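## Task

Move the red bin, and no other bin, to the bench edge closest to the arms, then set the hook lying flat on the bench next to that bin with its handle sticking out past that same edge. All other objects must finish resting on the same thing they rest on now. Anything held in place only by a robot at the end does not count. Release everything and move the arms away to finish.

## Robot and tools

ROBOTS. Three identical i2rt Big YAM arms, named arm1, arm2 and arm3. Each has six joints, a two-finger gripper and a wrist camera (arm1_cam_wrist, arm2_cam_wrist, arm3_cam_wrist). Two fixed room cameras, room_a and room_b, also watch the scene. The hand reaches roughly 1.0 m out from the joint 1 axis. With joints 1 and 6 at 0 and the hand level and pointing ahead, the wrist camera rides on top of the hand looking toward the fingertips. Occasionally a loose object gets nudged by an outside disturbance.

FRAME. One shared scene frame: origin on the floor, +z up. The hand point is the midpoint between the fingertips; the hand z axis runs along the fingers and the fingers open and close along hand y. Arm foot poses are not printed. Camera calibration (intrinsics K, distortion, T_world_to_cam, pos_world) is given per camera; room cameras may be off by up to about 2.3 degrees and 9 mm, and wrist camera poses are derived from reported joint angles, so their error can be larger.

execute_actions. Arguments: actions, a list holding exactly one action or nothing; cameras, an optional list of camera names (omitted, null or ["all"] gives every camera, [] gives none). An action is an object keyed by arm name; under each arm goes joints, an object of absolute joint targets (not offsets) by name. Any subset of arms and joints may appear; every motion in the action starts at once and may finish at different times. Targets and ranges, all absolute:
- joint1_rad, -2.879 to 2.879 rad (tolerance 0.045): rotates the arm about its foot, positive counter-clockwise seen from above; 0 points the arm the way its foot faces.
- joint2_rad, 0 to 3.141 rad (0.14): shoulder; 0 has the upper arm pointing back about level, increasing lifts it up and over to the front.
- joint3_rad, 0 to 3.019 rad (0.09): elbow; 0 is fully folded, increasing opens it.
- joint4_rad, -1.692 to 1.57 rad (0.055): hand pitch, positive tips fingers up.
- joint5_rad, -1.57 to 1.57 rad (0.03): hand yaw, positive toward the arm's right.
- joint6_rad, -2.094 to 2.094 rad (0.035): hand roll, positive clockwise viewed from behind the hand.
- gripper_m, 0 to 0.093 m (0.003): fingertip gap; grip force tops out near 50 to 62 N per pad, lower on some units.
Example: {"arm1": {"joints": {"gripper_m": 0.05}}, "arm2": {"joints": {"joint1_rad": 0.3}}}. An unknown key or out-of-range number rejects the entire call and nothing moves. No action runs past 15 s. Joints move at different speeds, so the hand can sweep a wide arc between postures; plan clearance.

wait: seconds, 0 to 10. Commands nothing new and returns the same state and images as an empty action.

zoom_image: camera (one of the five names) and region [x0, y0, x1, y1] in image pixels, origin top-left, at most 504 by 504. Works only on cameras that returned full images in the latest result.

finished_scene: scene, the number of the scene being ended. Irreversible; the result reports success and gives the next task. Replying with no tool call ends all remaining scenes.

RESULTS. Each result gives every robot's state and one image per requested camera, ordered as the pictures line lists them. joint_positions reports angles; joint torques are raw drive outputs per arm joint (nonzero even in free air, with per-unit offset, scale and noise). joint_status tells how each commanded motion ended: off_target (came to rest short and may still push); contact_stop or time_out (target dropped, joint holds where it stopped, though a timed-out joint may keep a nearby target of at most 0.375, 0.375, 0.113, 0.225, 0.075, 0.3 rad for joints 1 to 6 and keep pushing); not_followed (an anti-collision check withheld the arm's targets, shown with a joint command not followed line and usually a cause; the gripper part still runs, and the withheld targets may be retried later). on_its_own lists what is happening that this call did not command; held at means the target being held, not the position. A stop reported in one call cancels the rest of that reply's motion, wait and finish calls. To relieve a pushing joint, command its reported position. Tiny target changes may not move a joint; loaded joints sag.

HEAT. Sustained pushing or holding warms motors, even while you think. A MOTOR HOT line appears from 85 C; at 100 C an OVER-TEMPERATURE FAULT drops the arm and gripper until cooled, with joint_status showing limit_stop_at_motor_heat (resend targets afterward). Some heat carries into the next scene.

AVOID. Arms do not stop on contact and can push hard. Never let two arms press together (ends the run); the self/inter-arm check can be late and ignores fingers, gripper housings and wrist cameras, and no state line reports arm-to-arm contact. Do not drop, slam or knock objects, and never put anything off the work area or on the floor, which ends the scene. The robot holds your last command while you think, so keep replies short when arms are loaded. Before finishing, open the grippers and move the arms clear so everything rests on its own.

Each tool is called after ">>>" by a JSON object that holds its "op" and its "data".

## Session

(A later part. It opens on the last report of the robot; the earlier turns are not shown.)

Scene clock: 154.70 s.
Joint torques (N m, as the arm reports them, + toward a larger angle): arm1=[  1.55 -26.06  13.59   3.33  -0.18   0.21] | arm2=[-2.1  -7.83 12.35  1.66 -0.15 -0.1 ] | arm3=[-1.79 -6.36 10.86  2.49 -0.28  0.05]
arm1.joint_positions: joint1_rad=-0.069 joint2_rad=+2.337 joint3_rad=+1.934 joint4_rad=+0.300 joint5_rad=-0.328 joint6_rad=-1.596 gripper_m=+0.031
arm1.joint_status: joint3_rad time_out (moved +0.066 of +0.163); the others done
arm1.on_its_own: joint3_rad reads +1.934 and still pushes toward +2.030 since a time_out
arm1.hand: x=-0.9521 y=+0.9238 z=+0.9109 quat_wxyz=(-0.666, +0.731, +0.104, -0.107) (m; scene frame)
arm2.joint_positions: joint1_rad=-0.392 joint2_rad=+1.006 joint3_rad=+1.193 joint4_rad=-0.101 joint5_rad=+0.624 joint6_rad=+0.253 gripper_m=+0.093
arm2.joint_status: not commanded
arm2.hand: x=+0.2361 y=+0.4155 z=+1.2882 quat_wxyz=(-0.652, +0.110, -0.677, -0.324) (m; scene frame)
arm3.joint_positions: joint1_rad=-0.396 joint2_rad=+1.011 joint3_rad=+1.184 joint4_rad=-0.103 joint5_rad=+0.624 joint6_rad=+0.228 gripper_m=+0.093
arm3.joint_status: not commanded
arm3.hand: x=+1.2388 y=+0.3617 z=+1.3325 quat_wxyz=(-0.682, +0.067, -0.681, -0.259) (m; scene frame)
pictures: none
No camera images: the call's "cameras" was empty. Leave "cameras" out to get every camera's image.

>>> {"op": "execute_actions", "data": {"actions": [], "cameras": ["arm1_cam_wrist","room_a"]}}

>>> {"op": "zoom_image", "data": {"camera": "room_a", "region": [500,210,610,280]}}

Scene clock: 157.73 s.
Joint torques (N m, as the arm reports them, + toward a larger angle): arm1=[  1.55 -26.08  13.61   3.32  -0.18   0.21] | arm2=[-1.96 -7.31 12.45  1.54 -0.13 -0.09] | arm3=[-2.03 -6.45 10.81  2.51 -0.28  0.07]
arm1.joint_positions: joint1_rad=-0.069 joint2_rad=+2.337 joint3_rad=+1.934 joint4_rad=+0.300 joint5_rad=-0.328 joint6_rad=-1.596 gripper_m=+0.031
arm1.joint_status: joint3_rad time_out (moved +0.066 of +0.163); the others done
arm1.on_its_own: joint3_rad reads +1.934 and still pushes toward +2.030 since a time_out
arm1.hand: x=-0.9521 y=+0.9238 z=+0.9109 quat_wxyz=(-0.666, +0.731, +0.104, -0.107) (m; scene frame)
arm2.joint_positions: joint1_rad=-0.392 joint2_rad=+1.006 joint3_rad=+1.193 joint4_rad=-0.101 joint5_rad=+0.624 joint6_rad=+0.253 gripper_m=+0.093
arm2.joint_status: not commanded
arm2.hand: x=+0.2361 y=+0.4155 z=+1.2882 quat_wxyz=(-0.652, +0.110, -0.677, -0.324) (m; scene frame)
arm3.joint_positions: joint1_rad=-0.396 joint2_rad=+1.011 joint3_rad=+1.184 joint4_rad=-0.103 joint5_rad=+0.624 joint6_rad=+0.228 gripper_m=+0.093
arm3.joint_status: not commanded
arm3.hand: x=+1.2388 y=+0.3617 z=+1.3325 quat_wxyz=(-0.682, +0.067, -0.681, -0.259) (m; scene frame)
pictures: arm1_cam_wrist, room_a
camera_calibration (this result's frames):
arm1_cam_wrist: T_world_to_cam=[[-0.0185404, 0.0931609, 0.995478, -1.01252], [0.943976, -0.326486, 0.048135, 1.16076], [0.329494, 0.9406, -0.0818885, -0.356369], [0, 0, 0, 1]] pos_world=[-0.997083, 0.808501, 0.922883]
Images, in order (width x height): arm1_cam_wrist 504x504, room_a 896x504.

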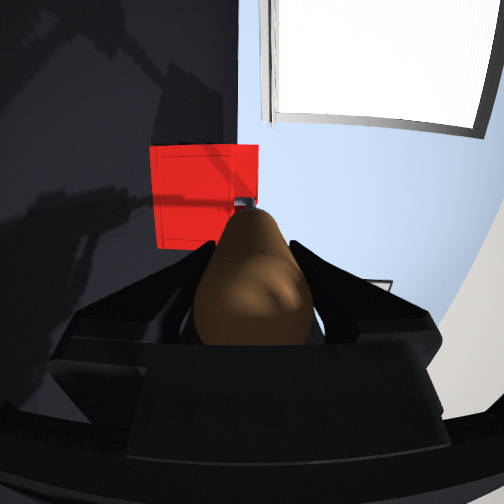

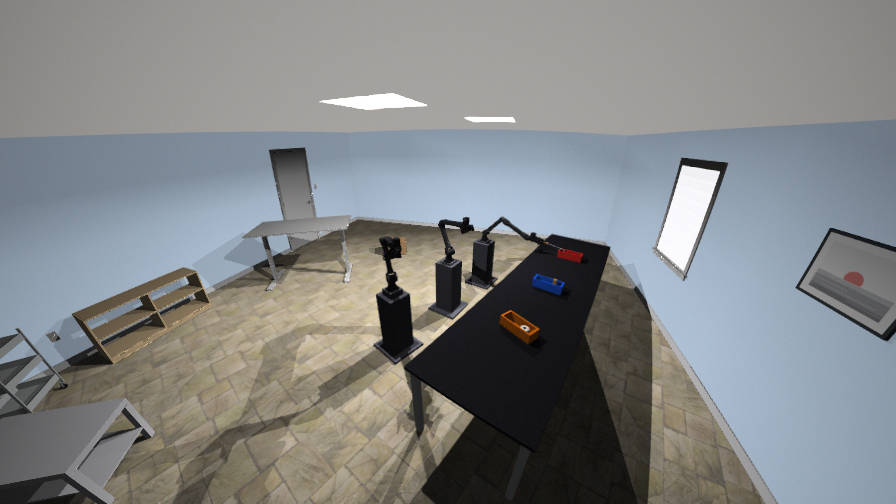

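Region (500, 210, 610, 280) of room_a's 896x504 image, scaled by 4.582, with more detail than that image has; it fills the top 321 rows of this view, and the rest is white.

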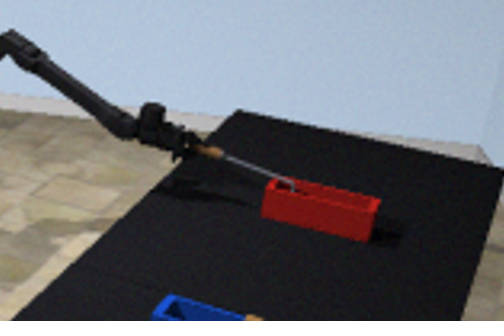

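>>> {"op": "execute_actions", "data": {"actions": [{"arm1":{"joints":{"joint2_rad":2.03,"joint3_rad":1.53,"joint4_rad":0.48}}}], "cameras": []}}

>>> {"op": "execute_actions", "data": {"actions": [{"arm1":{"joints":{"joint2_rad":1.79,"joint3_rad":1.18,"joint4_rad":0.57}}}], "cameras": ["arm1_cam_wrist","room_a"]}}

>>> {"op": "zoom_image", "data": {"camera": "room_a", "region": [480,200,610,280]}}

Scene clock: 166.00 s.
Joint torques (N m, as the arm reports them, + toward a larger angle): arm1=[  1.44 -20.6    7.53   2.83  -0.13   0.3 ] | arm2=[-2.12 -7.65 12.41  1.61 -0.11 -0.07] | arm3=[-1.9  -6.6  10.82  2.54 -0.27  0.07]
arm1.joint_positions: joint1_rad=-0.069 joint2_rad=+2.054 joint3_rad=+1.520 joint4_rad=+0.462 joint5_rad=-0.329 joint6_rad=-1.606 gripper_m=+0.031
arm1.joint_status: all done
arm1.hand: x=-0.9547 y=+0.8265 z=+0.9519 quat_wxyz=(-0.678, +0.720, +0.109, -0.102) (m; scene frame)
arm2.joint_positions: joint1_rad=-0.392 joint2_rad=+1.006 joint3_rad=+1.193 joint4_rad=-0.101 joint5_rad=+0.624 joint6_rad=+0.253 gripper_m=+0.093
arm2.joint_status: not commanded
arm2.hand: x=+0.2361 y=+0.4155 z=+1.2882 quat_wxyz=(-0.652, +0.110, -0.677, -0.324) (m; scene frame)
arm3.joint_positions: joint1_rad=-0.396 joint2_rad=+1.011 joint3_rad=+1.184 joint4_rad=-0.103 joint5_rad=+0.624 joint6_rad=+0.228 gripper_m=+0.093
arm3.joint_status: not commanded
arm3.hand: x=+1.2388 y=+0.3617 z=+1.3325 quat_wxyz=(-0.682, +0.067, -0.681, -0.259) (m; scene frame)
pictures: none
No camera images: the call's "cameras" was empty. Leave "cameras" out to get every camera's image.

Scene clock: 167.07 s.
Joint torques (N m, as the arm reports them, + toward a larger angle): arm1=[  1.46 -19.49   8.25   4.    -0.17   0.22] | arm2=[-2.03 -7.88 12.28  1.52 -0.12 -0.06] | arm3=[-1.73 -6.52 10.77  2.54 -0.26  0.09]
arm1.joint_positions: joint1_rad=-0.069 joint2_rad=+1.845 joint3_rad=+1.150 joint4_rad=+0.521 joint5_rad=-0.329 joint6_rad=-1.598 gripper_m=+0.031
arm1.joint_status: all done
arm1.hand: x=-0.9583 y=+0.7199 z=+0.9198 quat_wxyz=(-0.640, +0.754, +0.101, -0.111) (m; scene frame)
arm2.joint_positions: joint1_rad=-0.392 joint2_rad=+1.006 joint3_rad=+1.193 joint4_rad=-0.101 joint5_rad=+0.624 joint6_rad=+0.253 gripper_m=+0.093
arm2.joint_status: not commanded
arm2.hand: x=+0.2361 y=+0.4155 z=+1.2882 quat_wxyz=(-0.652, +0.110, -0.677, -0.324) (m; scene frame)
arm3.joint_positions: joint1_rad=-0.396 joint2_rad=+1.011 joint3_rad=+1.184 joint4_rad=-0.103 joint5_rad=+0.624 joint6_rad=+0.228 gripper_m=+0.093
arm3.joint_status: not commanded
arm3.hand: x=+1.2388 y=+0.3617 z=+1.3325 quat_wxyz=(-0.682, +0.067, -0.681, -0.259) (m; scene frame)
pictures: arm1_cam_wrist, room_a
camera_calibration (this result's frames):
arm1_cam_wrist: T_world_to_cam=[[-0.0183904, 0.161734, 0.986663, -1.04361], [0.94459, -0.320664, 0.0701696, 1.07567], [0.327736, 0.933283, -0.146875, -0.0984436], [0, 0, 0, 1]] pos_world=[-1.00299, 0.605591, 0.93975]
Images, in order (width x height): arm1_cam_wrist 504x504, room_a 896x504.

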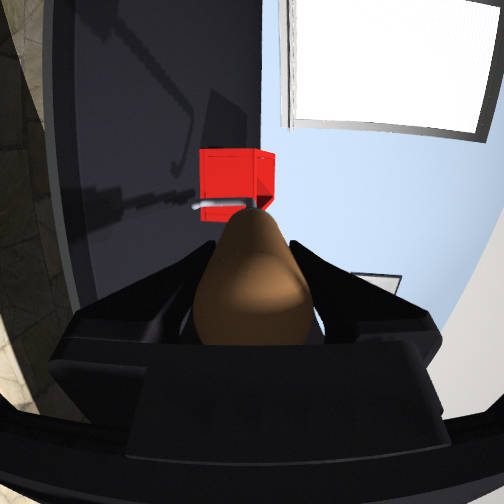

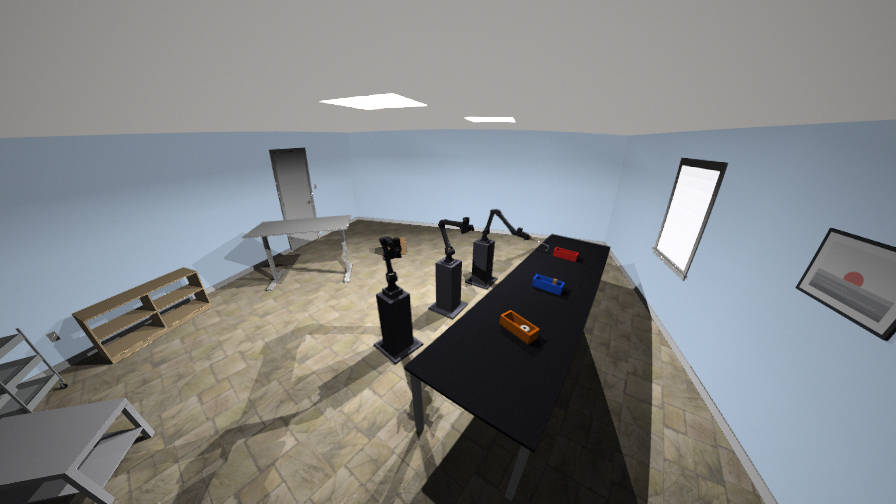

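Region (480, 200, 610, 280) of room_a's 896x504 image, scaled by 3.877, with more detail than that image has; it fills the top 310 rows of this view, and the rest is white.

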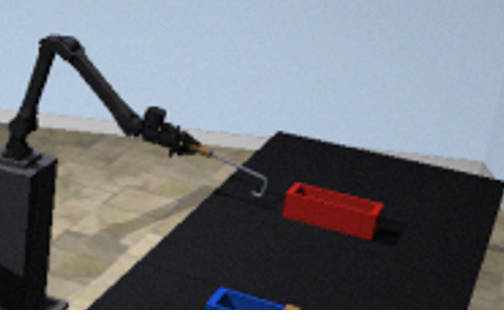

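>>> {"op": "execute_actions", "data": {"actions": [{"arm1":{"joints":{"joint4_rad":0.95}}}], "cameras": []}}

>>> {"op": "execute_actions", "data": {"actions": [{"arm1":{"joints":{"joint2_rad":2.2,"joint3_rad":1.9,"joint4_rad":0.6,"joint5_rad":-0.36}}}], "cameras": []}}

>>> {"op": "execute_actions", "data": {"actions": [{"arm1":{"joints":{"joint2_rad":2.26,"joint3_rad":1.85,"joint4_rad":0.36}}}], "cameras": ["arm1_cam_wrist","room_a"]}}

>>> {"op": "zoom_image", "data": {"camera": "room_a", "region": [480,200,610,280]}}

Scene clock: 174.23 s.
Joint torques (N m, as the arm reports them, + toward a larger angle): arm1=[  1.36 -19.22   8.2    4.1   -0.04   0.22] | arm2=[-2.04 -7.77 12.49  1.57 -0.1  -0.04] | arm3=[-2.02 -6.36 10.74  2.64 -0.27  0.1 ]
arm1.joint_positions: joint1_rad=-0.069 joint2_rad=+1.845 joint3_rad=+1.150 joint4_rad=+0.896 joint5_rad=-0.329 joint6_rad=-1.596 gripper_m=+0.030
arm1.joint_status: all done
arm1.hand: x=-0.9572 y=+0.7185 z=+1.0079 quat_wxyz=(-0.768, +0.623, +0.121, -0.086) (m; scene frame)
arm2.joint_positions: joint1_rad=-0.392 joint2_rad=+1.006 joint3_rad=+1.193 joint4_rad=-0.101 joint5_rad=+0.624 joint6_rad=+0.253 gripper_m=+0.093
arm2.joint_status: not commanded
arm2.hand: x=+0.2361 y=+0.4155 z=+1.2882 quat_wxyz=(-0.652, +0.110, -0.677, -0.324) (m; scene frame)
arm3.joint_positions: joint1_rad=-0.396 joint2_rad=+1.011 joint3_rad=+1.184 joint4_rad=-0.103 joint5_rad=+0.624 joint6_rad=+0.228 gripper_m=+0.093
arm3.joint_status: not commanded
arm3.hand: x=+1.2388 y=+0.3617 z=+1.3325 quat_wxyz=(-0.682, +0.067, -0.681, -0.259) (m; scene frame)
pictures: none
No camera images: the call's "cameras" was empty. Leave "cameras" out to get every camera's image.

Scene clock: 175.93 s.
Joint torques (N m, as the arm reports them, + toward a larger angle): arm1=[  1.47 -25.02  12.41   3.23   0.03   0.23] | arm2=[-2.14 -7.74 12.44  1.6  -0.14 -0.06] | arm3=[-1.99 -6.83 10.66  2.62 -0.27  0.08]
arm1.joint_positions: joint1_rad=-0.069 joint2_rad=+2.250 joint3_rad=+1.819 joint4_rad=+0.569 joint5_rad=-0.361 joint6_rad=-1.598 gripper_m=+0.031
arm1.joint_status: all done
arm1.hand: x=-0.9574 y=+0.8958 z=+0.9845 quat_wxyz=(-0.747, +0.644, +0.130, -0.100) (m; scene frame)
arm2.joint_positions: joint1_rad=-0.392 joint2_rad=+1.006 joint3_rad=+1.193 joint4_rad=-0.101 joint5_rad=+0.624 joint6_rad=+0.253 gripper_m=+0.093
arm2.joint_status: not commanded
arm2.hand: x=+0.2361 y=+0.4155 z=+1.2882 quat_wxyz=(-0.652, +0.110, -0.677, -0.324) (m; scene frame)
arm3.joint_positions: joint1_rad=-0.396 joint2_rad=+1.011 joint3_rad=+1.184 joint4_rad=-0.103 joint5_rad=+0.624 joint6_rad=+0.228 gripper_m=+0.093
arm3.joint_status: not commanded
arm3.hand: x=+1.2388 y=+0.3617 z=+1.3325 quat_wxyz=(-0.682, +0.067, -0.681, -0.259) (m; scene frame)
pictures: none
No camera images: the call's "cameras" was empty. Leave "cameras" out to get every camera's image.

Scene clock: 176.87 s.
Joint torques (N m, as the arm reports them, + toward a larger angle): arm1=[  1.39 -21.81   8.97   0.63   0.02   0.45] | arm2=[-2.35 -7.72 12.41  1.64 -0.14 -0.05] | arm3=[-2.03 -6.62 10.74  2.52 -0.26  0.07]
arm1.joint_positions: joint1_rad=-0.069 joint2_rad=+2.263 joint3_rad=+1.823 joint4_rad=+0.400 joint5_rad=-0.362 joint6_rad=-1.621 gripper_m=+0.031
arm1.joint_status: all done
arm1.hand: x=-0.9581 y=+0.8998 z=+0.9358 quat_wxyz=(-0.688, +0.706, +0.128, -0.106) (m; scene frame)
arm2.joint_positions: joint1_rad=-0.392 joint2_rad=+1.006 joint3_rad=+1.193 joint4_rad=-0.101 joint5_rad=+0.624 joint6_rad=+0.253 gripper_m=+0.093
arm2.joint_status: not commanded
arm2.hand: x=+0.2361 y=+0.4155 z=+1.2882 quat_wxyz=(-0.652, +0.110, -0.677, -0.324) (m; scene frame)
arm3.joint_positions: joint1_rad=-0.396 joint2_rad=+1.011 joint3_rad=+1.184 joint4_rad=-0.103 joint5_rad=+0.624 joint6_rad=+0.228 gripper_m=+0.093
arm3.joint_status: not commanded
arm3.hand: x=+1.2388 y=+0.3617 z=+1.3325 quat_wxyz=(-0.682, +0.067, -0.681, -0.259) (m; scene frame)
pictures: arm1_cam_wrist, room_a
camera_calibration (this result's frames):
arm1_cam_wrist: T_world_to_cam=[[-0.0435793, 0.0200259, 0.998849, -0.996466], [0.953665, -0.297089, 0.0475642, 1.14067], [0.297699, 0.95464, -0.00615103, -0.443729], [0, 0, 0, 1]] pos_world=[-0.99914, 0.782435, 0.938335]
Images, in order (width x height): arm1_cam_wrist 504x504, room_a 896x504.

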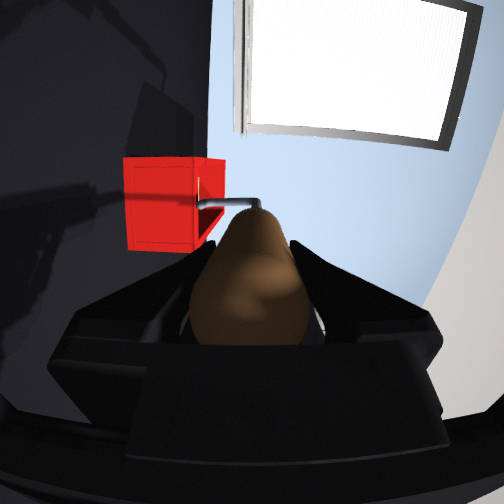

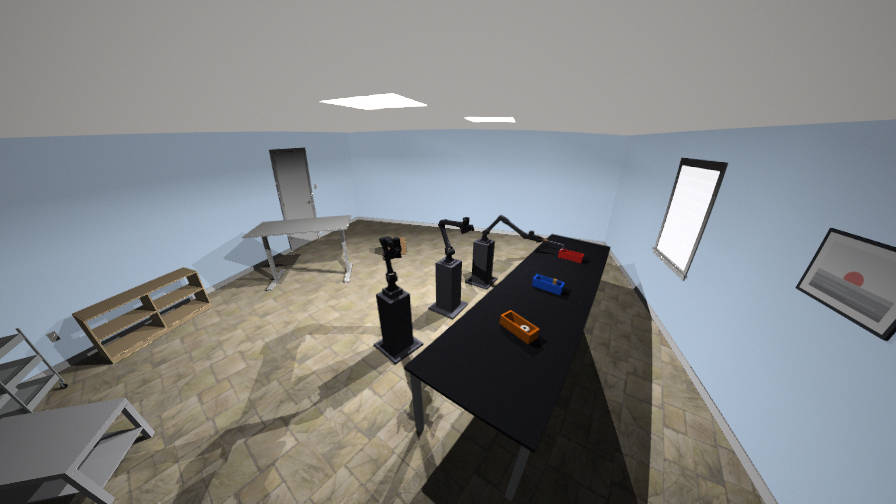

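Region (480, 200, 610, 280) of room_a's 896x504 image, scaled by 3.877, with more detail than that image has; it fills the top 310 rows of this view, and the rest is white.

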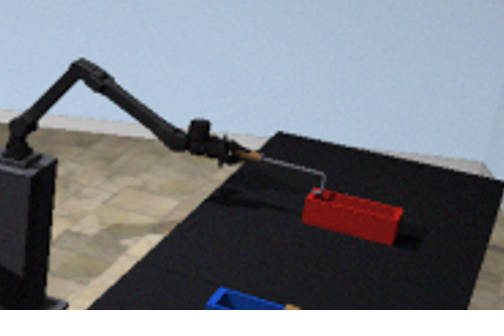

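>>> {"op": "execute_actions", "data": {"actions": [{"arm1":{"joints":{"joint4_rad":0.75}}}], "cameras": []}}

>>> {"op": "execute_actions", "data": {"actions": [{"arm1":{"joints":{"joint2_rad":2.4,"joint3_rad":2.17,"joint4_rad":0.6}}}], "cameras": []}}

>>> {"op": "execute_actions", "data": {"actions": [{"arm1":{"joints":{"joint4_rad":0.26,"joint6_rad":-1.6}}}], "cameras": ["arm1_cam_wrist","room_a"]}}

>>> {"op": "zoom_image", "data": {"camera": "room_a", "region": [480,200,610,280]}}

Scene clock: 185.03 s.
Joint torques (N m, as the arm reports them, + toward a larger angle): arm1=[  1.54 -24.71   9.09   4.03   0.1    0.22] | arm2=[-1.54 -7.7  12.36  1.53 -0.12 -0.08] | arm3=[-1.9  -6.53 10.77  2.56 -0.25  0.07]
arm1.joint_positions: joint1_rad=-0.069 joint2_rad=+2.300 joint3_rad=+1.817 joint4_rad=+0.698 joint5_rad=-0.362 joint6_rad=-1.599 gripper_m=+0.031
arm1.joint_status: all done
arm1.hand: x=-0.9578 y=+0.8962 z=+0.9695 quat_wxyz=(-0.771, +0.615, +0.135, -0.094) (m; scene frame)
arm2.joint_positions: joint1_rad=-0.392 joint2_rad=+1.006 joint3_rad=+1.193 joint4_rad=-0.101 joint5_rad=+0.624 joint6_rad=+0.253 gripper_m=+0.093
arm2.joint_status: not commanded
arm2.hand: x=+0.2361 y=+0.4155 z=+1.2882 quat_wxyz=(-0.652, +0.110, -0.677, -0.324) (m; scene frame)
arm3.joint_positions: joint1_rad=-0.396 joint2_rad=+1.011 joint3_rad=+1.184 joint4_rad=-0.103 joint5_rad=+0.624 joint6_rad=+0.228 gripper_m=+0.093
arm3.joint_status: not commanded
arm3.hand: x=+1.2388 y=+0.3617 z=+1.3325 quat_wxyz=(-0.682, +0.067, -0.681, -0.259) (m; scene frame)
pictures: none
No camera images: the call's "cameras" was empty. Leave "cameras" out to get every camera's image.

Scene clock: 186.30 s.
Joint torques (N m, as the arm reports them, + toward a larger angle): arm1=[  1.49 -28.98  12.96   3.45   0.09   0.22] | arm2=[-1.88 -7.48 12.5   1.67 -0.12 -0.05] | arm3=[-2.   -6.63 10.69  2.55 -0.28  0.08]
arm1.joint_positions: joint1_rad=-0.069 joint2_rad=+2.472 joint3_rad=+2.082 joint4_rad=+0.564 joint5_rad=-0.362 joint6_rad=-1.597 gripper_m=+0.031
arm1.joint_status: all done
arm1.hand: x=-0.9565 y=+0.9493 z=+0.9369 quat_wxyz=(-0.758, +0.631, +0.132, -0.098) (m; scene frame)
arm2.joint_positions: joint1_rad=-0.392 joint2_rad=+1.006 joint3_rad=+1.193 joint4_rad=-0.101 joint5_rad=+0.624 joint6_rad=+0.253 gripper_m=+0.093
arm2.joint_status: not commanded
arm2.hand: x=+0.2361 y=+0.4155 z=+1.2882 quat_wxyz=(-0.652, +0.110, -0.677, -0.324) (m; scene frame)
arm3.joint_positions: joint1_rad=-0.396 joint2_rad=+1.011 joint3_rad=+1.184 joint4_rad=-0.103 joint5_rad=+0.624 joint6_rad=+0.228 gripper_m=+0.093
arm3.joint_status: not commanded
arm3.hand: x=+1.2388 y=+0.3617 z=+1.3325 quat_wxyz=(-0.682, +0.067, -0.681, -0.259) (m; scene frame)
pictures: none
No camera images: the call's "cameras" was empty. Leave "cameras" out to get every camera's image.

Scene clock: 187.33 s.
Joint torques (N m, as the arm reports them, + toward a larger angle): arm1=[  1.49 -27.81  12.29   2.21  -0.02   0.27] | arm2=[-2.08 -7.77 12.37  1.66 -0.13 -0.04] | arm3=[-1.8  -6.63 10.76  2.53 -0.28  0.07]
arm1.joint_positions: joint1_rad=-0.069 joint2_rad=+2.455 joint3_rad=+2.095 joint4_rad=+0.259 joint5_rad=-0.362 joint6_rad=-1.603 gripper_m=+0.031
arm1.joint_status: all done
arm1.hand: x=-0.9570 y=+0.9528 z=+0.8890 quat_wxyz=(-0.665, +0.728, +0.118, -0.117) (m; scene frame)
arm2.joint_positions: joint1_rad=-0.392 joint2_rad=+1.006 joint3_rad=+1.193 joint4_rad=-0.101 joint5_rad=+0.624 joint6_rad=+0.253 gripper_m=+0.093
arm2.joint_status: not commanded
arm2.hand: x=+0.2361 y=+0.4155 z=+1.2882 quat_wxyz=(-0.652, +0.110, -0.677, -0.324) (m; scene frame)
arm3.joint_positions: joint1_rad=-0.396 joint2_rad=+1.011 joint3_rad=+1.184 joint4_rad=-0.103 joint5_rad=+0.624 joint6_rad=+0.228 gripper_m=+0.093
arm3.joint_status: not commanded
arm3.hand: x=+1.2388 y=+0.3617 z=+1.3325 quat_wxyz=(-0.682, +0.067, -0.681, -0.259) (m; scene frame)
pictures: arm1_cam_wrist, room_a
camera_calibration (this result's frames):
arm1_cam_wrist: T_world_to_cam=[[-0.0244923, 0.0872683, 0.995884, -0.993905], [0.954376, -0.294512, 0.0492793, 1.15431], [0.2976, 0.951655, -0.0760735, -0.43007], [0, 0, 0, 1]] pos_world=[-0.998002, 0.835973, 0.900213]
Images, in order (width x height): arm1_cam_wrist 504x504, room_a 896x504.

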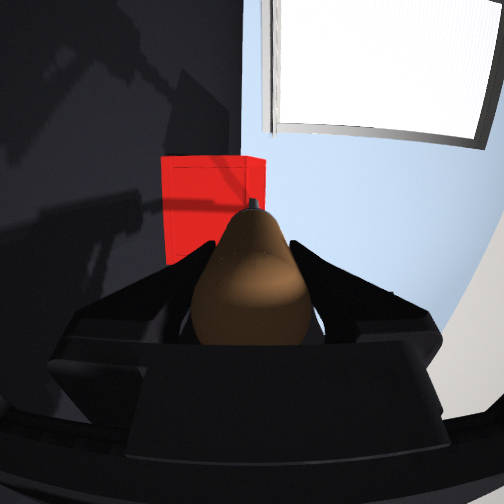

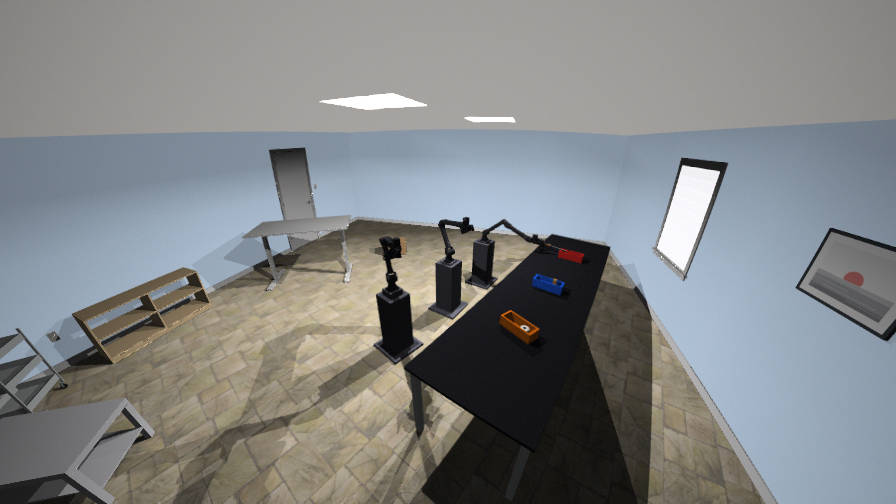

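Region (480, 200, 610, 280) of room_a's 896x504 image, scaled by 3.877, with more detail than that image has; it fills the top 310 rows of this view, and the rest is white.

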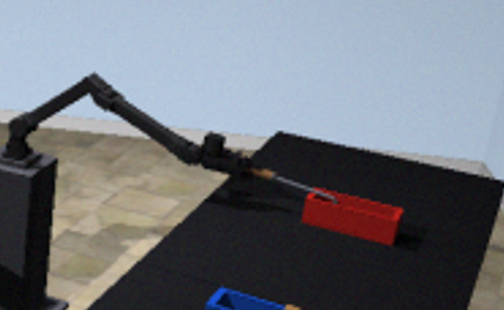

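>>> {"op": "execute_actions", "data": {"actions": [{"arm1":{"joints":{"joint2_rad":2.27,"joint3_rad":1.83,"joint4_rad":0.40}}}], "cameras": []}}

>>> {"op": "execute_actions", "data": {"actions": [{"arm1":{"joints":{"joint2_rad":2.10,"joint3_rad":1.53,"joint4_rad":0.52}}}], "cameras": []}}

>>> {"op": "execute_actions", "data": {"actions": [{"arm1":{"joints":{"joint2_rad":1.99,"joint3_rad":1.35,"joint4_rad":0.6}}}], "cameras": ["room_a"]}}

>>> {"op": "zoom_image", "data": {"camera": "room_a", "region": [480,200,610,280]}}

Scene clock: 193.63 s.
Joint torques (N m, as the arm reports them, + toward a larger angle): arm1=[  1.54 -25.32   7.11   2.84  -0.12   0.25] | arm2=[-2.17 -7.75 12.4   1.61 -0.11 -0.07] | arm3=[-2.02 -6.75 10.71  2.49 -0.28  0.08]
arm1.joint_positions: joint1_rad=-0.069 joint2_rad=+2.315 joint3_rad=+1.829 joint4_rad=+0.382 joint5_rad=-0.359 joint6_rad=-1.600 gripper_m=+0.031
arm1.joint_status: all done
arm1.hand: x=-0.9581 y=+0.9038 z=+0.8894 quat_wxyz=(-0.664, +0.729, +0.116, -0.117) (m; scene frame)
arm2.joint_positions: joint1_rad=-0.392 joint2_rad=+1.006 joint3_rad=+1.193 joint4_rad=-0.101 joint5_rad=+0.624 joint6_rad=+0.253 gripper_m=+0.093
arm2.joint_status: not commanded
arm2.hand: x=+0.2361 y=+0.4155 z=+1.2882 quat_wxyz=(-0.652, +0.110, -0.677, -0.324) (m; scene frame)
arm3.joint_positions: joint1_rad=-0.396 joint2_rad=+1.011 joint3_rad=+1.184 joint4_rad=-0.103 joint5_rad=+0.624 joint6_rad=+0.228 gripper_m=+0.093
arm3.joint_status: not commanded
arm3.hand: x=+1.2388 y=+0.3617 z=+1.3325 quat_wxyz=(-0.682, +0.067, -0.681, -0.259) (m; scene frame)
pictures: none
No camera images: the call's "cameras" was empty. Leave "cameras" out to get every camera's image.

Scene clock: 194.60 s.
Joint torques (N m, as the arm reports them, + toward a larger angle): arm1=[  1.43 -22.66   6.9    3.1   -0.15   0.24] | arm2=[-2.21 -8.08 12.4   1.62 -0.11 -0.06] | arm3=[-1.75 -6.52 10.73  2.54 -0.26  0.06]
arm1.joint_positions: joint1_rad=-0.069 joint2_rad=+2.142 joint3_rad=+1.525 joint4_rad=+0.495 joint5_rad=-0.359 joint6_rad=-1.600 gripper_m=+0.031
arm1.joint_status: all done
arm1.hand: x=-0.9601 y=+0.8324 z=+0.8920 quat_wxyz=(-0.658, +0.735, +0.114, -0.118) (m; scene frame)
arm2.joint_positions: joint1_rad=-0.392 joint2_rad=+1.006 joint3_rad=+1.193 joint4_rad=-0.101 joint5_rad=+0.624 joint6_rad=+0.253 gripper_m=+0.093
arm2.joint_status: not commanded
arm2.hand: x=+0.2361 y=+0.4155 z=+1.2882 quat_wxyz=(-0.652, +0.110, -0.677, -0.324) (m; scene frame)
arm3.joint_positions: joint1_rad=-0.396 joint2_rad=+1.011 joint3_rad=+1.184 joint4_rad=-0.103 joint5_rad=+0.624 joint6_rad=+0.228 gripper_m=+0.093
arm3.joint_status: not commanded
arm3.hand: x=+1.2388 y=+0.3617 z=+1.3325 quat_wxyz=(-0.682, +0.067, -0.681, -0.259) (m; scene frame)
pictures: none
No camera images: the call's "cameras" was empty. Leave "cameras" out to get every camera's image.

Scene clock: 195.43 s.
Joint torques (N m, as the arm reports them, + toward a larger angle): arm1=[  1.51 -21.18   6.9    3.42  -0.16   0.25] | arm2=[-1.96 -7.72 12.35  1.65 -0.13 -0.05] | arm3=[-1.83 -6.36 10.76  2.52 -0.28  0.08]
arm1.joint_positions: joint1_rad=-0.069 joint2_rad=+2.034 joint3_rad=+1.340 joint4_rad=+0.567 joint5_rad=-0.358 joint6_rad=-1.600 gripper_m=+0.031
arm1.joint_status: all done
arm1.hand: x=-0.9615 y=+0.7824 z=+0.8933 quat_wxyz=(-0.656, +0.737, +0.114, -0.119) (m; scene frame)
arm2.joint_positions: joint1_rad=-0.392 joint2_rad=+1.006 joint3_rad=+1.193 joint4_rad=-0.101 joint5_rad=+0.624 joint6_rad=+0.253 gripper_m=+0.093
arm2.joint_status: not commanded
arm2.hand: x=+0.2361 y=+0.4155 z=+1.2882 quat_wxyz=(-0.652, +0.110, -0.677, -0.324) (m; scene frame)
arm3.joint_positions: joint1_rad=-0.396 joint2_rad=+1.011 joint3_rad=+1.184 joint4_rad=-0.103 joint5_rad=+0.624 joint6_rad=+0.228 gripper_m=+0.093
arm3.joint_status: not commanded
arm3.hand: x=+1.2388 y=+0.3617 z=+1.3325 quat_wxyz=(-0.682, +0.067, -0.681, -0.259) (m; scene frame)
pictures: room_a
Images, in order (width x height): room_a 896x504.

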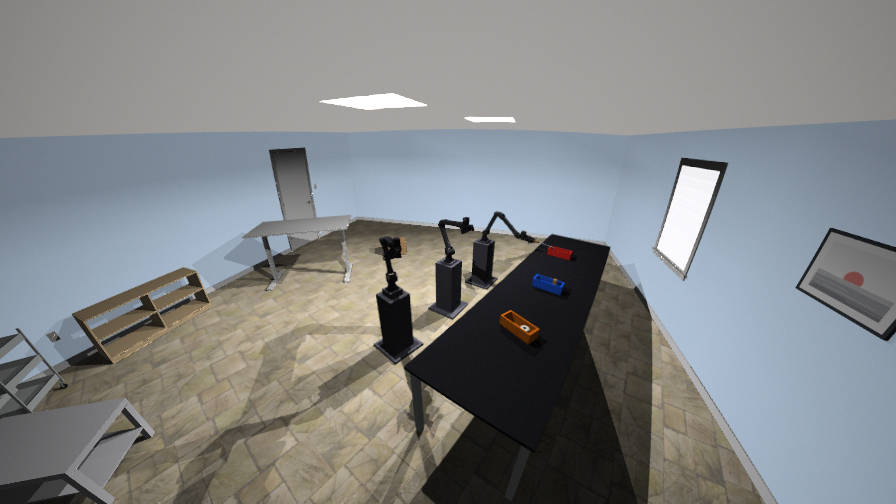

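Region (480, 200, 610, 280) of room_a's 896x504 image, scaled by 3.877, with more detail than that image has; it fills the top 310 rows of this view, and the rest is white.

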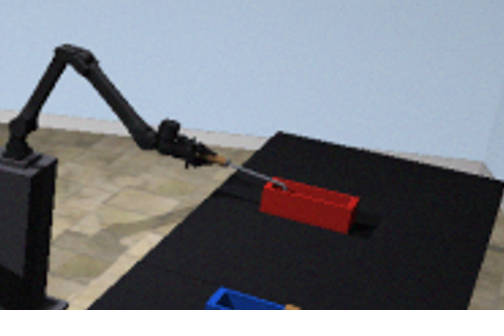

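>>> {"op": "execute_actions", "data": {"actions": [{"arm1":{"joints":{"joint2_rad":1.87,"joint3_rad":1.15,"joint4_rad":0.68}}}], "cameras": []}}

>>> {"op": "execute_actions", "data": {"actions": [{"arm1":{"joints":{"joint2_rad":1.75,"joint3_rad":0.95,"joint4_rad":0.76}}}], "cameras": ["room_a","arm1_cam_wrist"]}}

>>> {"op": "zoom_image", "data": {"camera": "room_a", "region": [480,200,610,280]}}

Scene clock: 199.50 s.
Joint torques (N m, as the arm reports them, + toward a larger angle): arm1=[  1.5  -19.     6.71   3.59  -0.17   0.24] | arm2=[-1.99 -7.73 12.42  1.64 -0.14 -0.06] | arm3=[-1.86 -6.92 10.78  2.57 -0.28  0.05]
arm1.joint_positions: joint1_rad=-0.069 joint2_rad=+1.913 joint3_rad=+1.137 joint4_rad=+0.642 joint5_rad=-0.358 joint6_rad=-1.600 gripper_m=+0.031
arm1.joint_status: all done
arm1.hand: x=-0.9633 y=+0.7223 z=+0.8940 quat_wxyz=(-0.653, +0.739, +0.113, -0.119) (m; scene frame)
arm2.joint_positions: joint1_rad=-0.392 joint2_rad=+1.006 joint3_rad=+1.193 joint4_rad=-0.101 joint5_rad=+0.624 joint6_rad=+0.253 gripper_m=+0.093
arm2.joint_status: not commanded
arm2.hand: x=+0.2361 y=+0.4155 z=+1.2882 quat_wxyz=(-0.652, +0.110, -0.677, -0.324) (m; scene frame)
arm3.joint_positions: joint1_rad=-0.396 joint2_rad=+1.011 joint3_rad=+1.184 joint4_rad=-0.103 joint5_rad=+0.624 joint6_rad=+0.228 gripper_m=+0.093
arm3.joint_status: not commanded
arm3.hand: x=+1.2388 y=+0.3617 z=+1.3325 quat_wxyz=(-0.682, +0.067, -0.681, -0.259) (m; scene frame)
pictures: none
No camera images: the call's "cameras" was empty. Leave "cameras" out to get every camera's image.

Scene clock: 200.33 s.
Joint torques (N m, as the arm reports them, + toward a larger angle): arm1=[  1.41 -16.53   6.47   3.73  -0.18   0.25] | arm2=[-1.89 -7.78 12.33  1.53 -0.13 -0.03] | arm3=[-1.97 -6.75 10.72  2.5  -0.27  0.08]
arm1.joint_positions: joint1_rad=-0.069 joint2_rad=+1.790 joint3_rad=+0.935 joint4_rad=+0.719 joint5_rad=-0.358 joint6_rad=-1.600 gripper_m=+0.031
arm1.joint_status: all done
arm1.hand: x=-0.9652 y=+0.6580 z=+0.8935 quat_wxyz=(-0.652, +0.740, +0.113, -0.119) (m; scene frame)
arm2.joint_positions: joint1_rad=-0.392 joint2_rad=+1.006 joint3_rad=+1.193 joint4_rad=-0.101 joint5_rad=+0.624 joint6_rad=+0.253 gripper_m=+0.093
arm2.joint_status: not commanded
arm2.hand: x=+0.2361 y=+0.4155 z=+1.2882 quat_wxyz=(-0.652, +0.110, -0.677, -0.324) (m; scene frame)
arm3.joint_positions: joint1_rad=-0.396 joint2_rad=+1.011 joint3_rad=+1.184 joint4_rad=-0.103 joint5_rad=+0.624 joint6_rad=+0.228 gripper_m=+0.093
arm3.joint_status: not commanded
arm3.hand: x=+1.2388 y=+0.3617 z=+1.3325 quat_wxyz=(-0.682, +0.067, -0.681, -0.259) (m; scene frame)
pictures: arm1_cam_wrist, room_a
camera_calibration (this result's frames):
arm1_cam_wrist: T_world_to_cam=[[-0.0206398, 0.123254, 0.99216, -0.989481], [0.953587, -0.295755, 0.0565783, 1.06864], [0.30041, 0.947279, -0.111429, -0.109499], [0, 0, 0, 1]] pos_world=[-1.00657, 0.541738, 0.909061]
Images, in order (width x height): arm1_cam_wrist 504x504, room_a 896x504.

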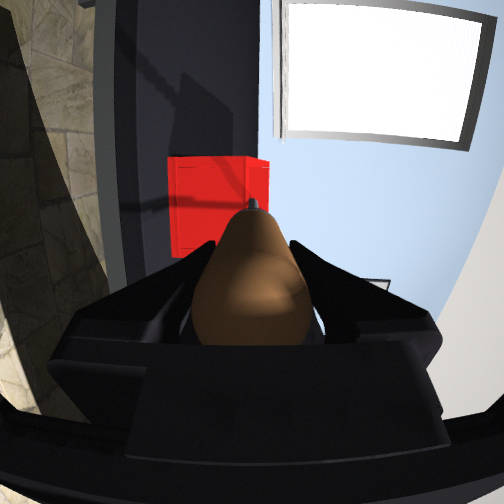

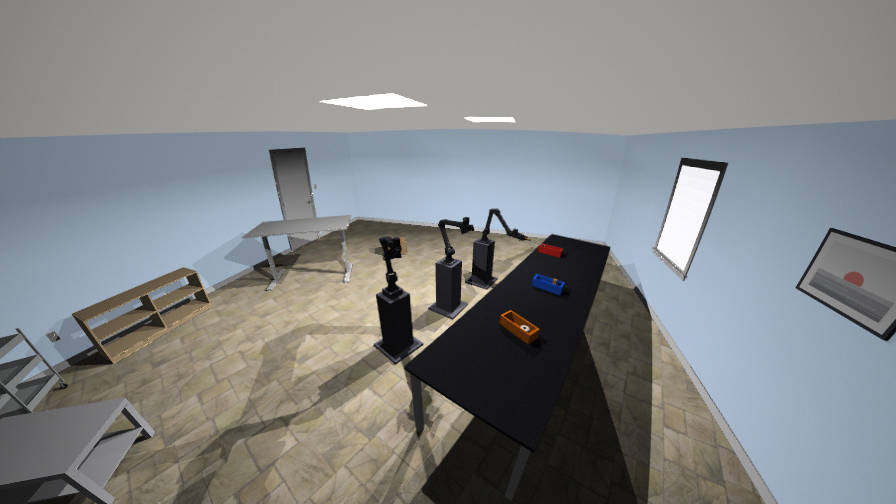

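Region (480, 200, 610, 280) of room_a's 896x504 image, scaled by 3.877, with more detail than that image has; it fills the top 310 rows of this view, and the rest is white.

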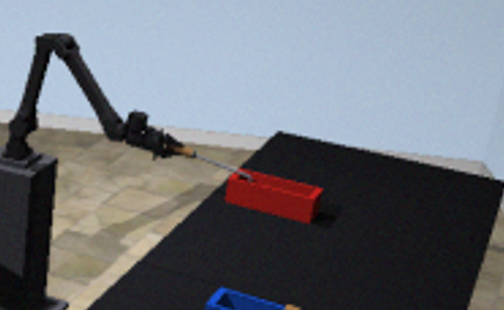

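>>> {"op": "execute_actions", "data": {"actions": [{"arm1":{"joints":{"joint2_rad":1.62,"joint3_rad":0.74,"joint4_rad":0.84}}}], "cameras": ["room_a","arm1_cam_wrist","room_b"]}}

>>> {"op": "zoom_image", "data": {"camera": "room_b", "region": [220,120,400,240]}}

Scene clock: 204.37 s.
Joint torques (N m, as the arm reports them, + toward a larger angle): arm1=[  1.39 -13.6    6.18   3.77  -0.18   0.24] | arm2=[-2.25 -7.65 12.37  1.58 -0.12 -0.05] | arm3=[-1.88 -6.75 10.76  2.51 -0.26  0.07]
arm1.joint_positions: joint1_rad=-0.069 joint2_rad=+1.655 joint3_rad=+0.723 joint4_rad=+0.798 joint5_rad=-0.358 joint6_rad=-1.600 gripper_m=+0.031
arm1.joint_status: all done
arm1.hand: x=-0.9674 y=+0.5860 z=+0.8919 quat_wxyz=(-0.653, +0.739, +0.113, -0.119) (m; scene frame)
arm2.joint_positions: joint1_rad=-0.392 joint2_rad=+1.006 joint3_rad=+1.193 joint4_rad=-0.101 joint5_rad=+0.624 joint6_rad=+0.253 gripper_m=+0.093
arm2.joint_status: not commanded
arm2.hand: x=+0.2361 y=+0.4155 z=+1.2882 quat_wxyz=(-0.652, +0.110, -0.677, -0.324) (m; scene frame)
arm3.joint_positions: joint1_rad=-0.396 joint2_rad=+1.011 joint3_rad=+1.184 joint4_rad=-0.103 joint5_rad=+0.624 joint6_rad=+0.228 gripper_m=+0.093
arm3.joint_status: not commanded
arm3.hand: x=+1.2388 y=+0.3617 z=+1.3325 quat_wxyz=(-0.682, +0.067, -0.681, -0.259) (m; scene frame)
pictures: arm1_cam_wrist, room_a, room_b
camera_calibration (this result's frames):
arm1_cam_wrist: T_world_to_cam=[[-0.0206721, 0.122119, 0.9923, -0.978582], [0.953581, -0.295832, 0.0562727, 1.04982], [0.300426, 0.947402, -0.110335, -0.0418571], [0, 0, 0, 1]] pos_world=[-1.00875, 0.469731, 0.907352]
Images, in order (width x height): arm1_cam_wrist 504x504, room_a 896x504, room_b 896x504.

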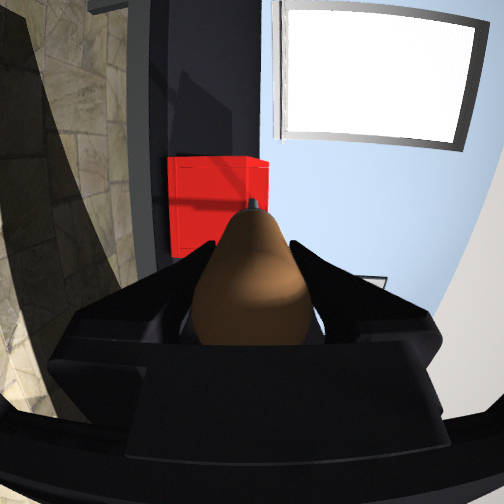

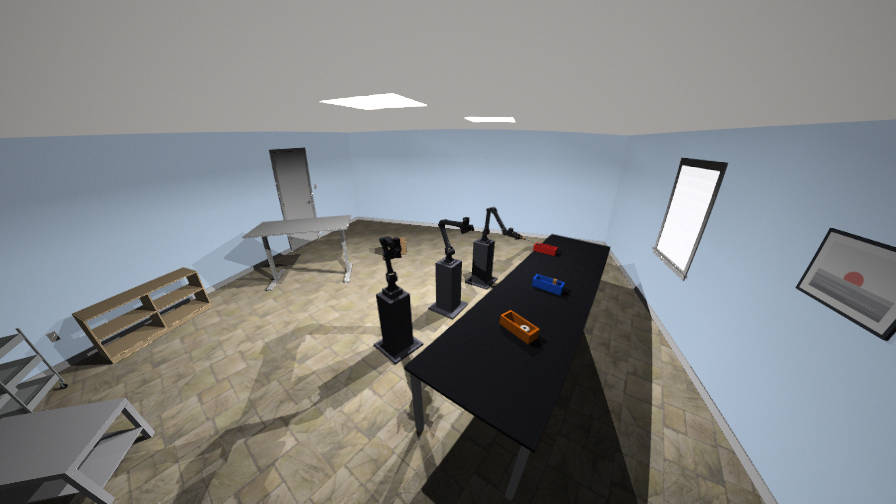

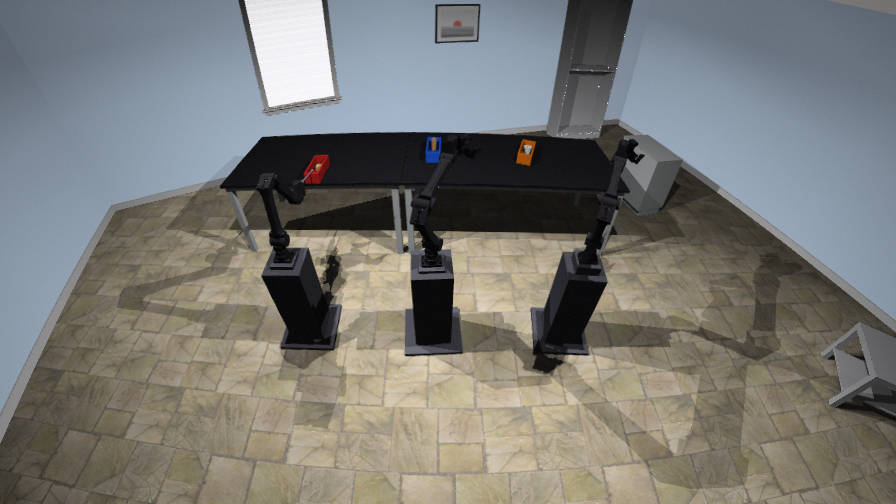

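Region (220, 120, 400, 240) of room_b's 896x504 image, scaled by 2.800, with more detail than that image has.

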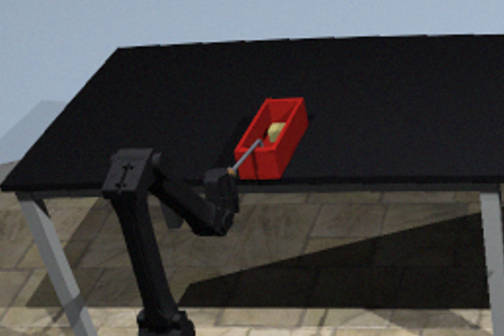

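>>> {"op": "execute_actions", "data": {"actions": [{"arm1":{"joints":{"joint2_rad":1.585,"joint3_rad":0.685,"joint4_rad":0.86}}}], "cameras": []}}

>>> {"op": "execute_actions", "data": {"actions": [{"arm1":{"joints":{"joint2_rad":1.68,"joint3_rad":0.80}}}], "cameras": []}}

>>> {"op": "execute_actions", "data": {"actions": [{"arm1":{"joints":{"joint4_rad":1.25}}}], "cameras": []}}

>>> {"op": "execute_actions", "data": {"actions": [{"arm1":{"joints":{"joint1_rad":-0.45,"joint2_rad":2.0,"joint3_rad":1.42,"joint4_rad":0.9,"joint5_rad":-0.6}}}], "cameras": ["room_b","arm1_cam_wrist"]}}

>>> {"op": "zoom_image", "data": {"camera": "room_b", "region": [220,120,400,240]}}

Scene clock: 211.33 s.
Joint torques (N m, as the arm reports them, + toward a larger angle): arm1=[  1.41 -13.36   5.84   3.65  -0.18   0.25] | arm2=[-2.01 -7.59 12.45  1.57 -0.12 -0.05] | arm3=[-1.67 -6.7  10.76  2.54 -0.27  0.09]
arm1.joint_positions: joint1_rad=-0.069 joint2_rad=+1.625 joint3_rad=+0.671 joint4_rad=+0.821 joint5_rad=-0.358 joint6_rad=-1.600 gripper_m=+0.031
arm1.joint_status: all done
arm1.hand: x=-0.9679 y=+0.5682 z=+0.8904 quat_wxyz=(-0.654, +0.739, +0.113, -0.119) (m; scene frame)
arm2.joint_positions: joint1_rad=-0.392 joint2_rad=+1.006 joint3_rad=+1.193 joint4_rad=-0.101 joint5_rad=+0.624 joint6_rad=+0.253 gripper_m=+0.093
arm2.joint_status: not commanded
arm2.hand: x=+0.2361 y=+0.4155 z=+1.2882 quat_wxyz=(-0.652, +0.110, -0.677, -0.324) (m; scene frame)
arm3.joint_positions: joint1_rad=-0.396 joint2_rad=+1.011 joint3_rad=+1.184 joint4_rad=-0.103 joint5_rad=+0.624 joint6_rad=+0.228 gripper_m=+0.093
arm3.joint_status: not commanded
arm3.hand: x=+1.2388 y=+0.3617 z=+1.3325 quat_wxyz=(-0.682, +0.067, -0.681, -0.259) (m; scene frame)
pictures: none
No camera images: the call's "cameras" was empty. Leave "cameras" out to get every camera's image.

Scene clock: 212.10 s.
Joint torques (N m, as the arm reports them, + toward a larger angle): arm1=[  1.38 -12.5    8.63   3.53  -0.17   0.23] | arm2=[-2.28 -7.42 12.45  1.69 -0.11 -0.04] | arm3=[-1.8  -6.62 10.72  2.45 -0.27  0.06]
arm1.joint_positions: joint1_rad=-0.069 joint2_rad=+1.694 joint3_rad=+0.743 joint4_rad=+0.825 joint5_rad=-0.358 joint6_rad=-1.600 gripper_m=+0.031
arm1.joint_status: all done
arm1.hand: x=-0.9672 y=+0.5949 z=+0.8859 quat_wxyz=(-0.656, +0.736, +0.114, -0.119) (m; scene frame)
arm2.joint_positions: joint1_rad=-0.392 joint2_rad=+1.006 joint3_rad=+1.193 joint4_rad=-0.101 joint5_rad=+0.624 joint6_rad=+0.253 gripper_m=+0.093
arm2.joint_status: not commanded
arm2.hand: x=+0.2361 y=+0.4155 z=+1.2882 quat_wxyz=(-0.652, +0.110, -0.677, -0.324) (m; scene frame)
arm3.joint_positions: joint1_rad=-0.396 joint2_rad=+1.011 joint3_rad=+1.184 joint4_rad=-0.103 joint5_rad=+0.624 joint6_rad=+0.228 gripper_m=+0.093
arm3.joint_status: not commanded
arm3.hand: x=+1.2388 y=+0.3617 z=+1.3325 quat_wxyz=(-0.682, +0.067, -0.681, -0.259) (m; scene frame)
pictures: none
No camera images: the call's "cameras" was empty. Leave "cameras" out to get every camera's image.

Scene clock: 213.17 s.
Joint torques (N m, as the arm reports them, + toward a larger angle): arm1=[  1.47 -13.47   8.52   4.09  -0.05   0.21] | arm2=[-2.05 -7.79 12.45  1.61 -0.16 -0.06] | arm3=[-2.07 -6.72 10.67  2.57 -0.27  0.05]
arm1.joint_positions: joint1_rad=-0.069 joint2_rad=+1.707 joint3_rad=+0.743 joint4_rad=+1.196 joint5_rad=-0.358 joint6_rad=-1.596 gripper_m=+0.031
arm1.joint_status: all done
arm1.hand: x=-0.9663 y=+0.5909 z=+0.9650 quat_wxyz=(-0.776, +0.609, +0.134, -0.092) (m; scene frame)
arm2.joint_positions: joint1_rad=-0.392 joint2_rad=+1.006 joint3_rad=+1.193 joint4_rad=-0.101 joint5_rad=+0.624 joint6_rad=+0.253 gripper_m=+0.093
arm2.joint_status: not commanded
arm2.hand: x=+0.2361 y=+0.4155 z=+1.2882 quat_wxyz=(-0.652, +0.110, -0.677, -0.324) (m; scene frame)
arm3.joint_positions: joint1_rad=-0.396 joint2_rad=+1.011 joint3_rad=+1.184 joint4_rad=-0.103 joint5_rad=+0.624 joint6_rad=+0.228 gripper_m=+0.093
arm3.joint_status: not commanded
arm3.hand: x=+1.2388 y=+0.3617 z=+1.3325 quat_wxyz=(-0.682, +0.067, -0.681, -0.259) (m; scene frame)
pictures: none
No camera images: the call's "cameras" was empty. Leave "cameras" out to get every camera's image.

Scene clock: 214.80 s.
Joint torques (N m, as the arm reports them, + toward a larger angle): arm1=[  0.87 -21.7   10.39   3.33   0.13   0.19] | arm2=[-2.37 -7.72 12.4   1.59 -0.12 -0.06] | arm3=[-1.88 -6.5  10.71  2.54 -0.26  0.08]
arm1.joint_positions: joint1_rad=-0.442 joint2_rad=+2.054 joint3_rad=+1.354 joint4_rad=+0.865 joint5_rad=-0.602 joint6_rad=-1.594 gripper_m=+0.031
arm1.joint_status: all done
arm1.hand: x=-0.7138 y=+0.7421 z=+0.9495 quat_wxyz=(-0.755, +0.647, +0.101, -0.036) (m; scene frame)
arm2.joint_positions: joint1_rad=-0.392 joint2_rad=+1.006 joint3_rad=+1.193 joint4_rad=-0.101 joint5_rad=+0.624 joint6_rad=+0.253 gripper_m=+0.093
arm2.joint_status: not commanded
arm2.hand: x=+0.2361 y=+0.4155 z=+1.2882 quat_wxyz=(-0.652, +0.110, -0.677, -0.324) (m; scene frame)
arm3.joint_positions: joint1_rad=-0.396 joint2_rad=+1.011 joint3_rad=+1.184 joint4_rad=-0.103 joint5_rad=+0.624 joint6_rad=+0.228 gripper_m=+0.093
arm3.joint_status: not commanded
arm3.hand: x=+1.2388 y=+0.3617 z=+1.3325 quat_wxyz=(-0.682, +0.067, -0.681, -0.259) (m; scene frame)
pictures: arm1_cam_wrist, room_b
camera_calibration (this result's frames):
arm1_cam_wrist: T_world_to_cam=[[-0.0848579, -0.157532, 0.983861, -0.879878], [0.904251, -0.426892, 0.00963937, 0.957339], [0.418484, 0.890476, 0.178673, -0.407474], [0, 0, 0, 1]] pos_world=[-0.769818, 0.632918, 0.929254]
Images, in order (width x height): arm1_cam_wrist 504x504, room_b 896x504.

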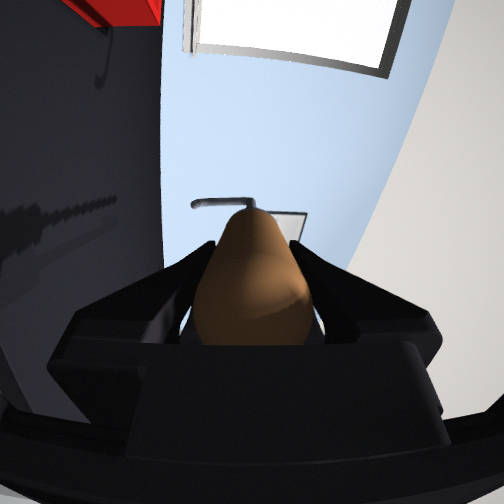

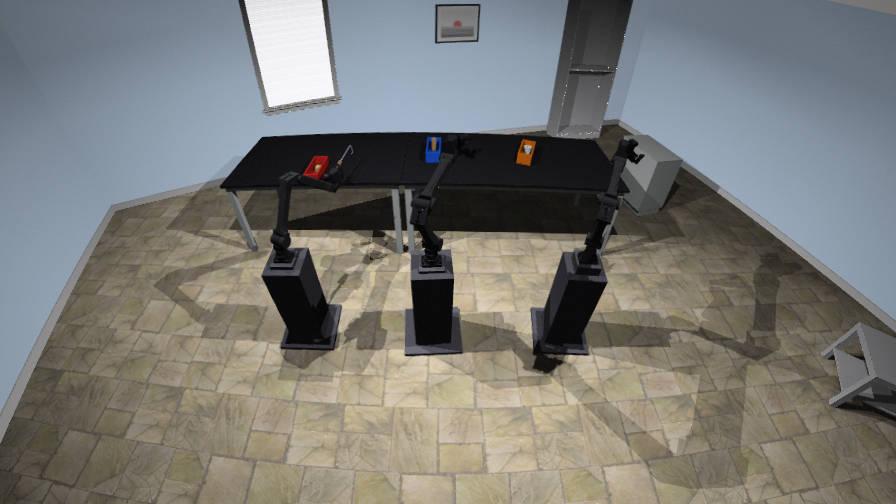

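Region (220, 120, 400, 240) of room_b's 896x504 image, scaled by 2.800, with more detail than that image has.

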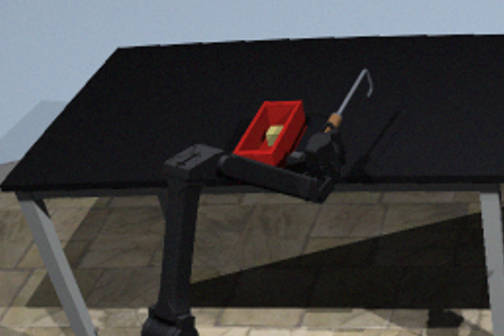

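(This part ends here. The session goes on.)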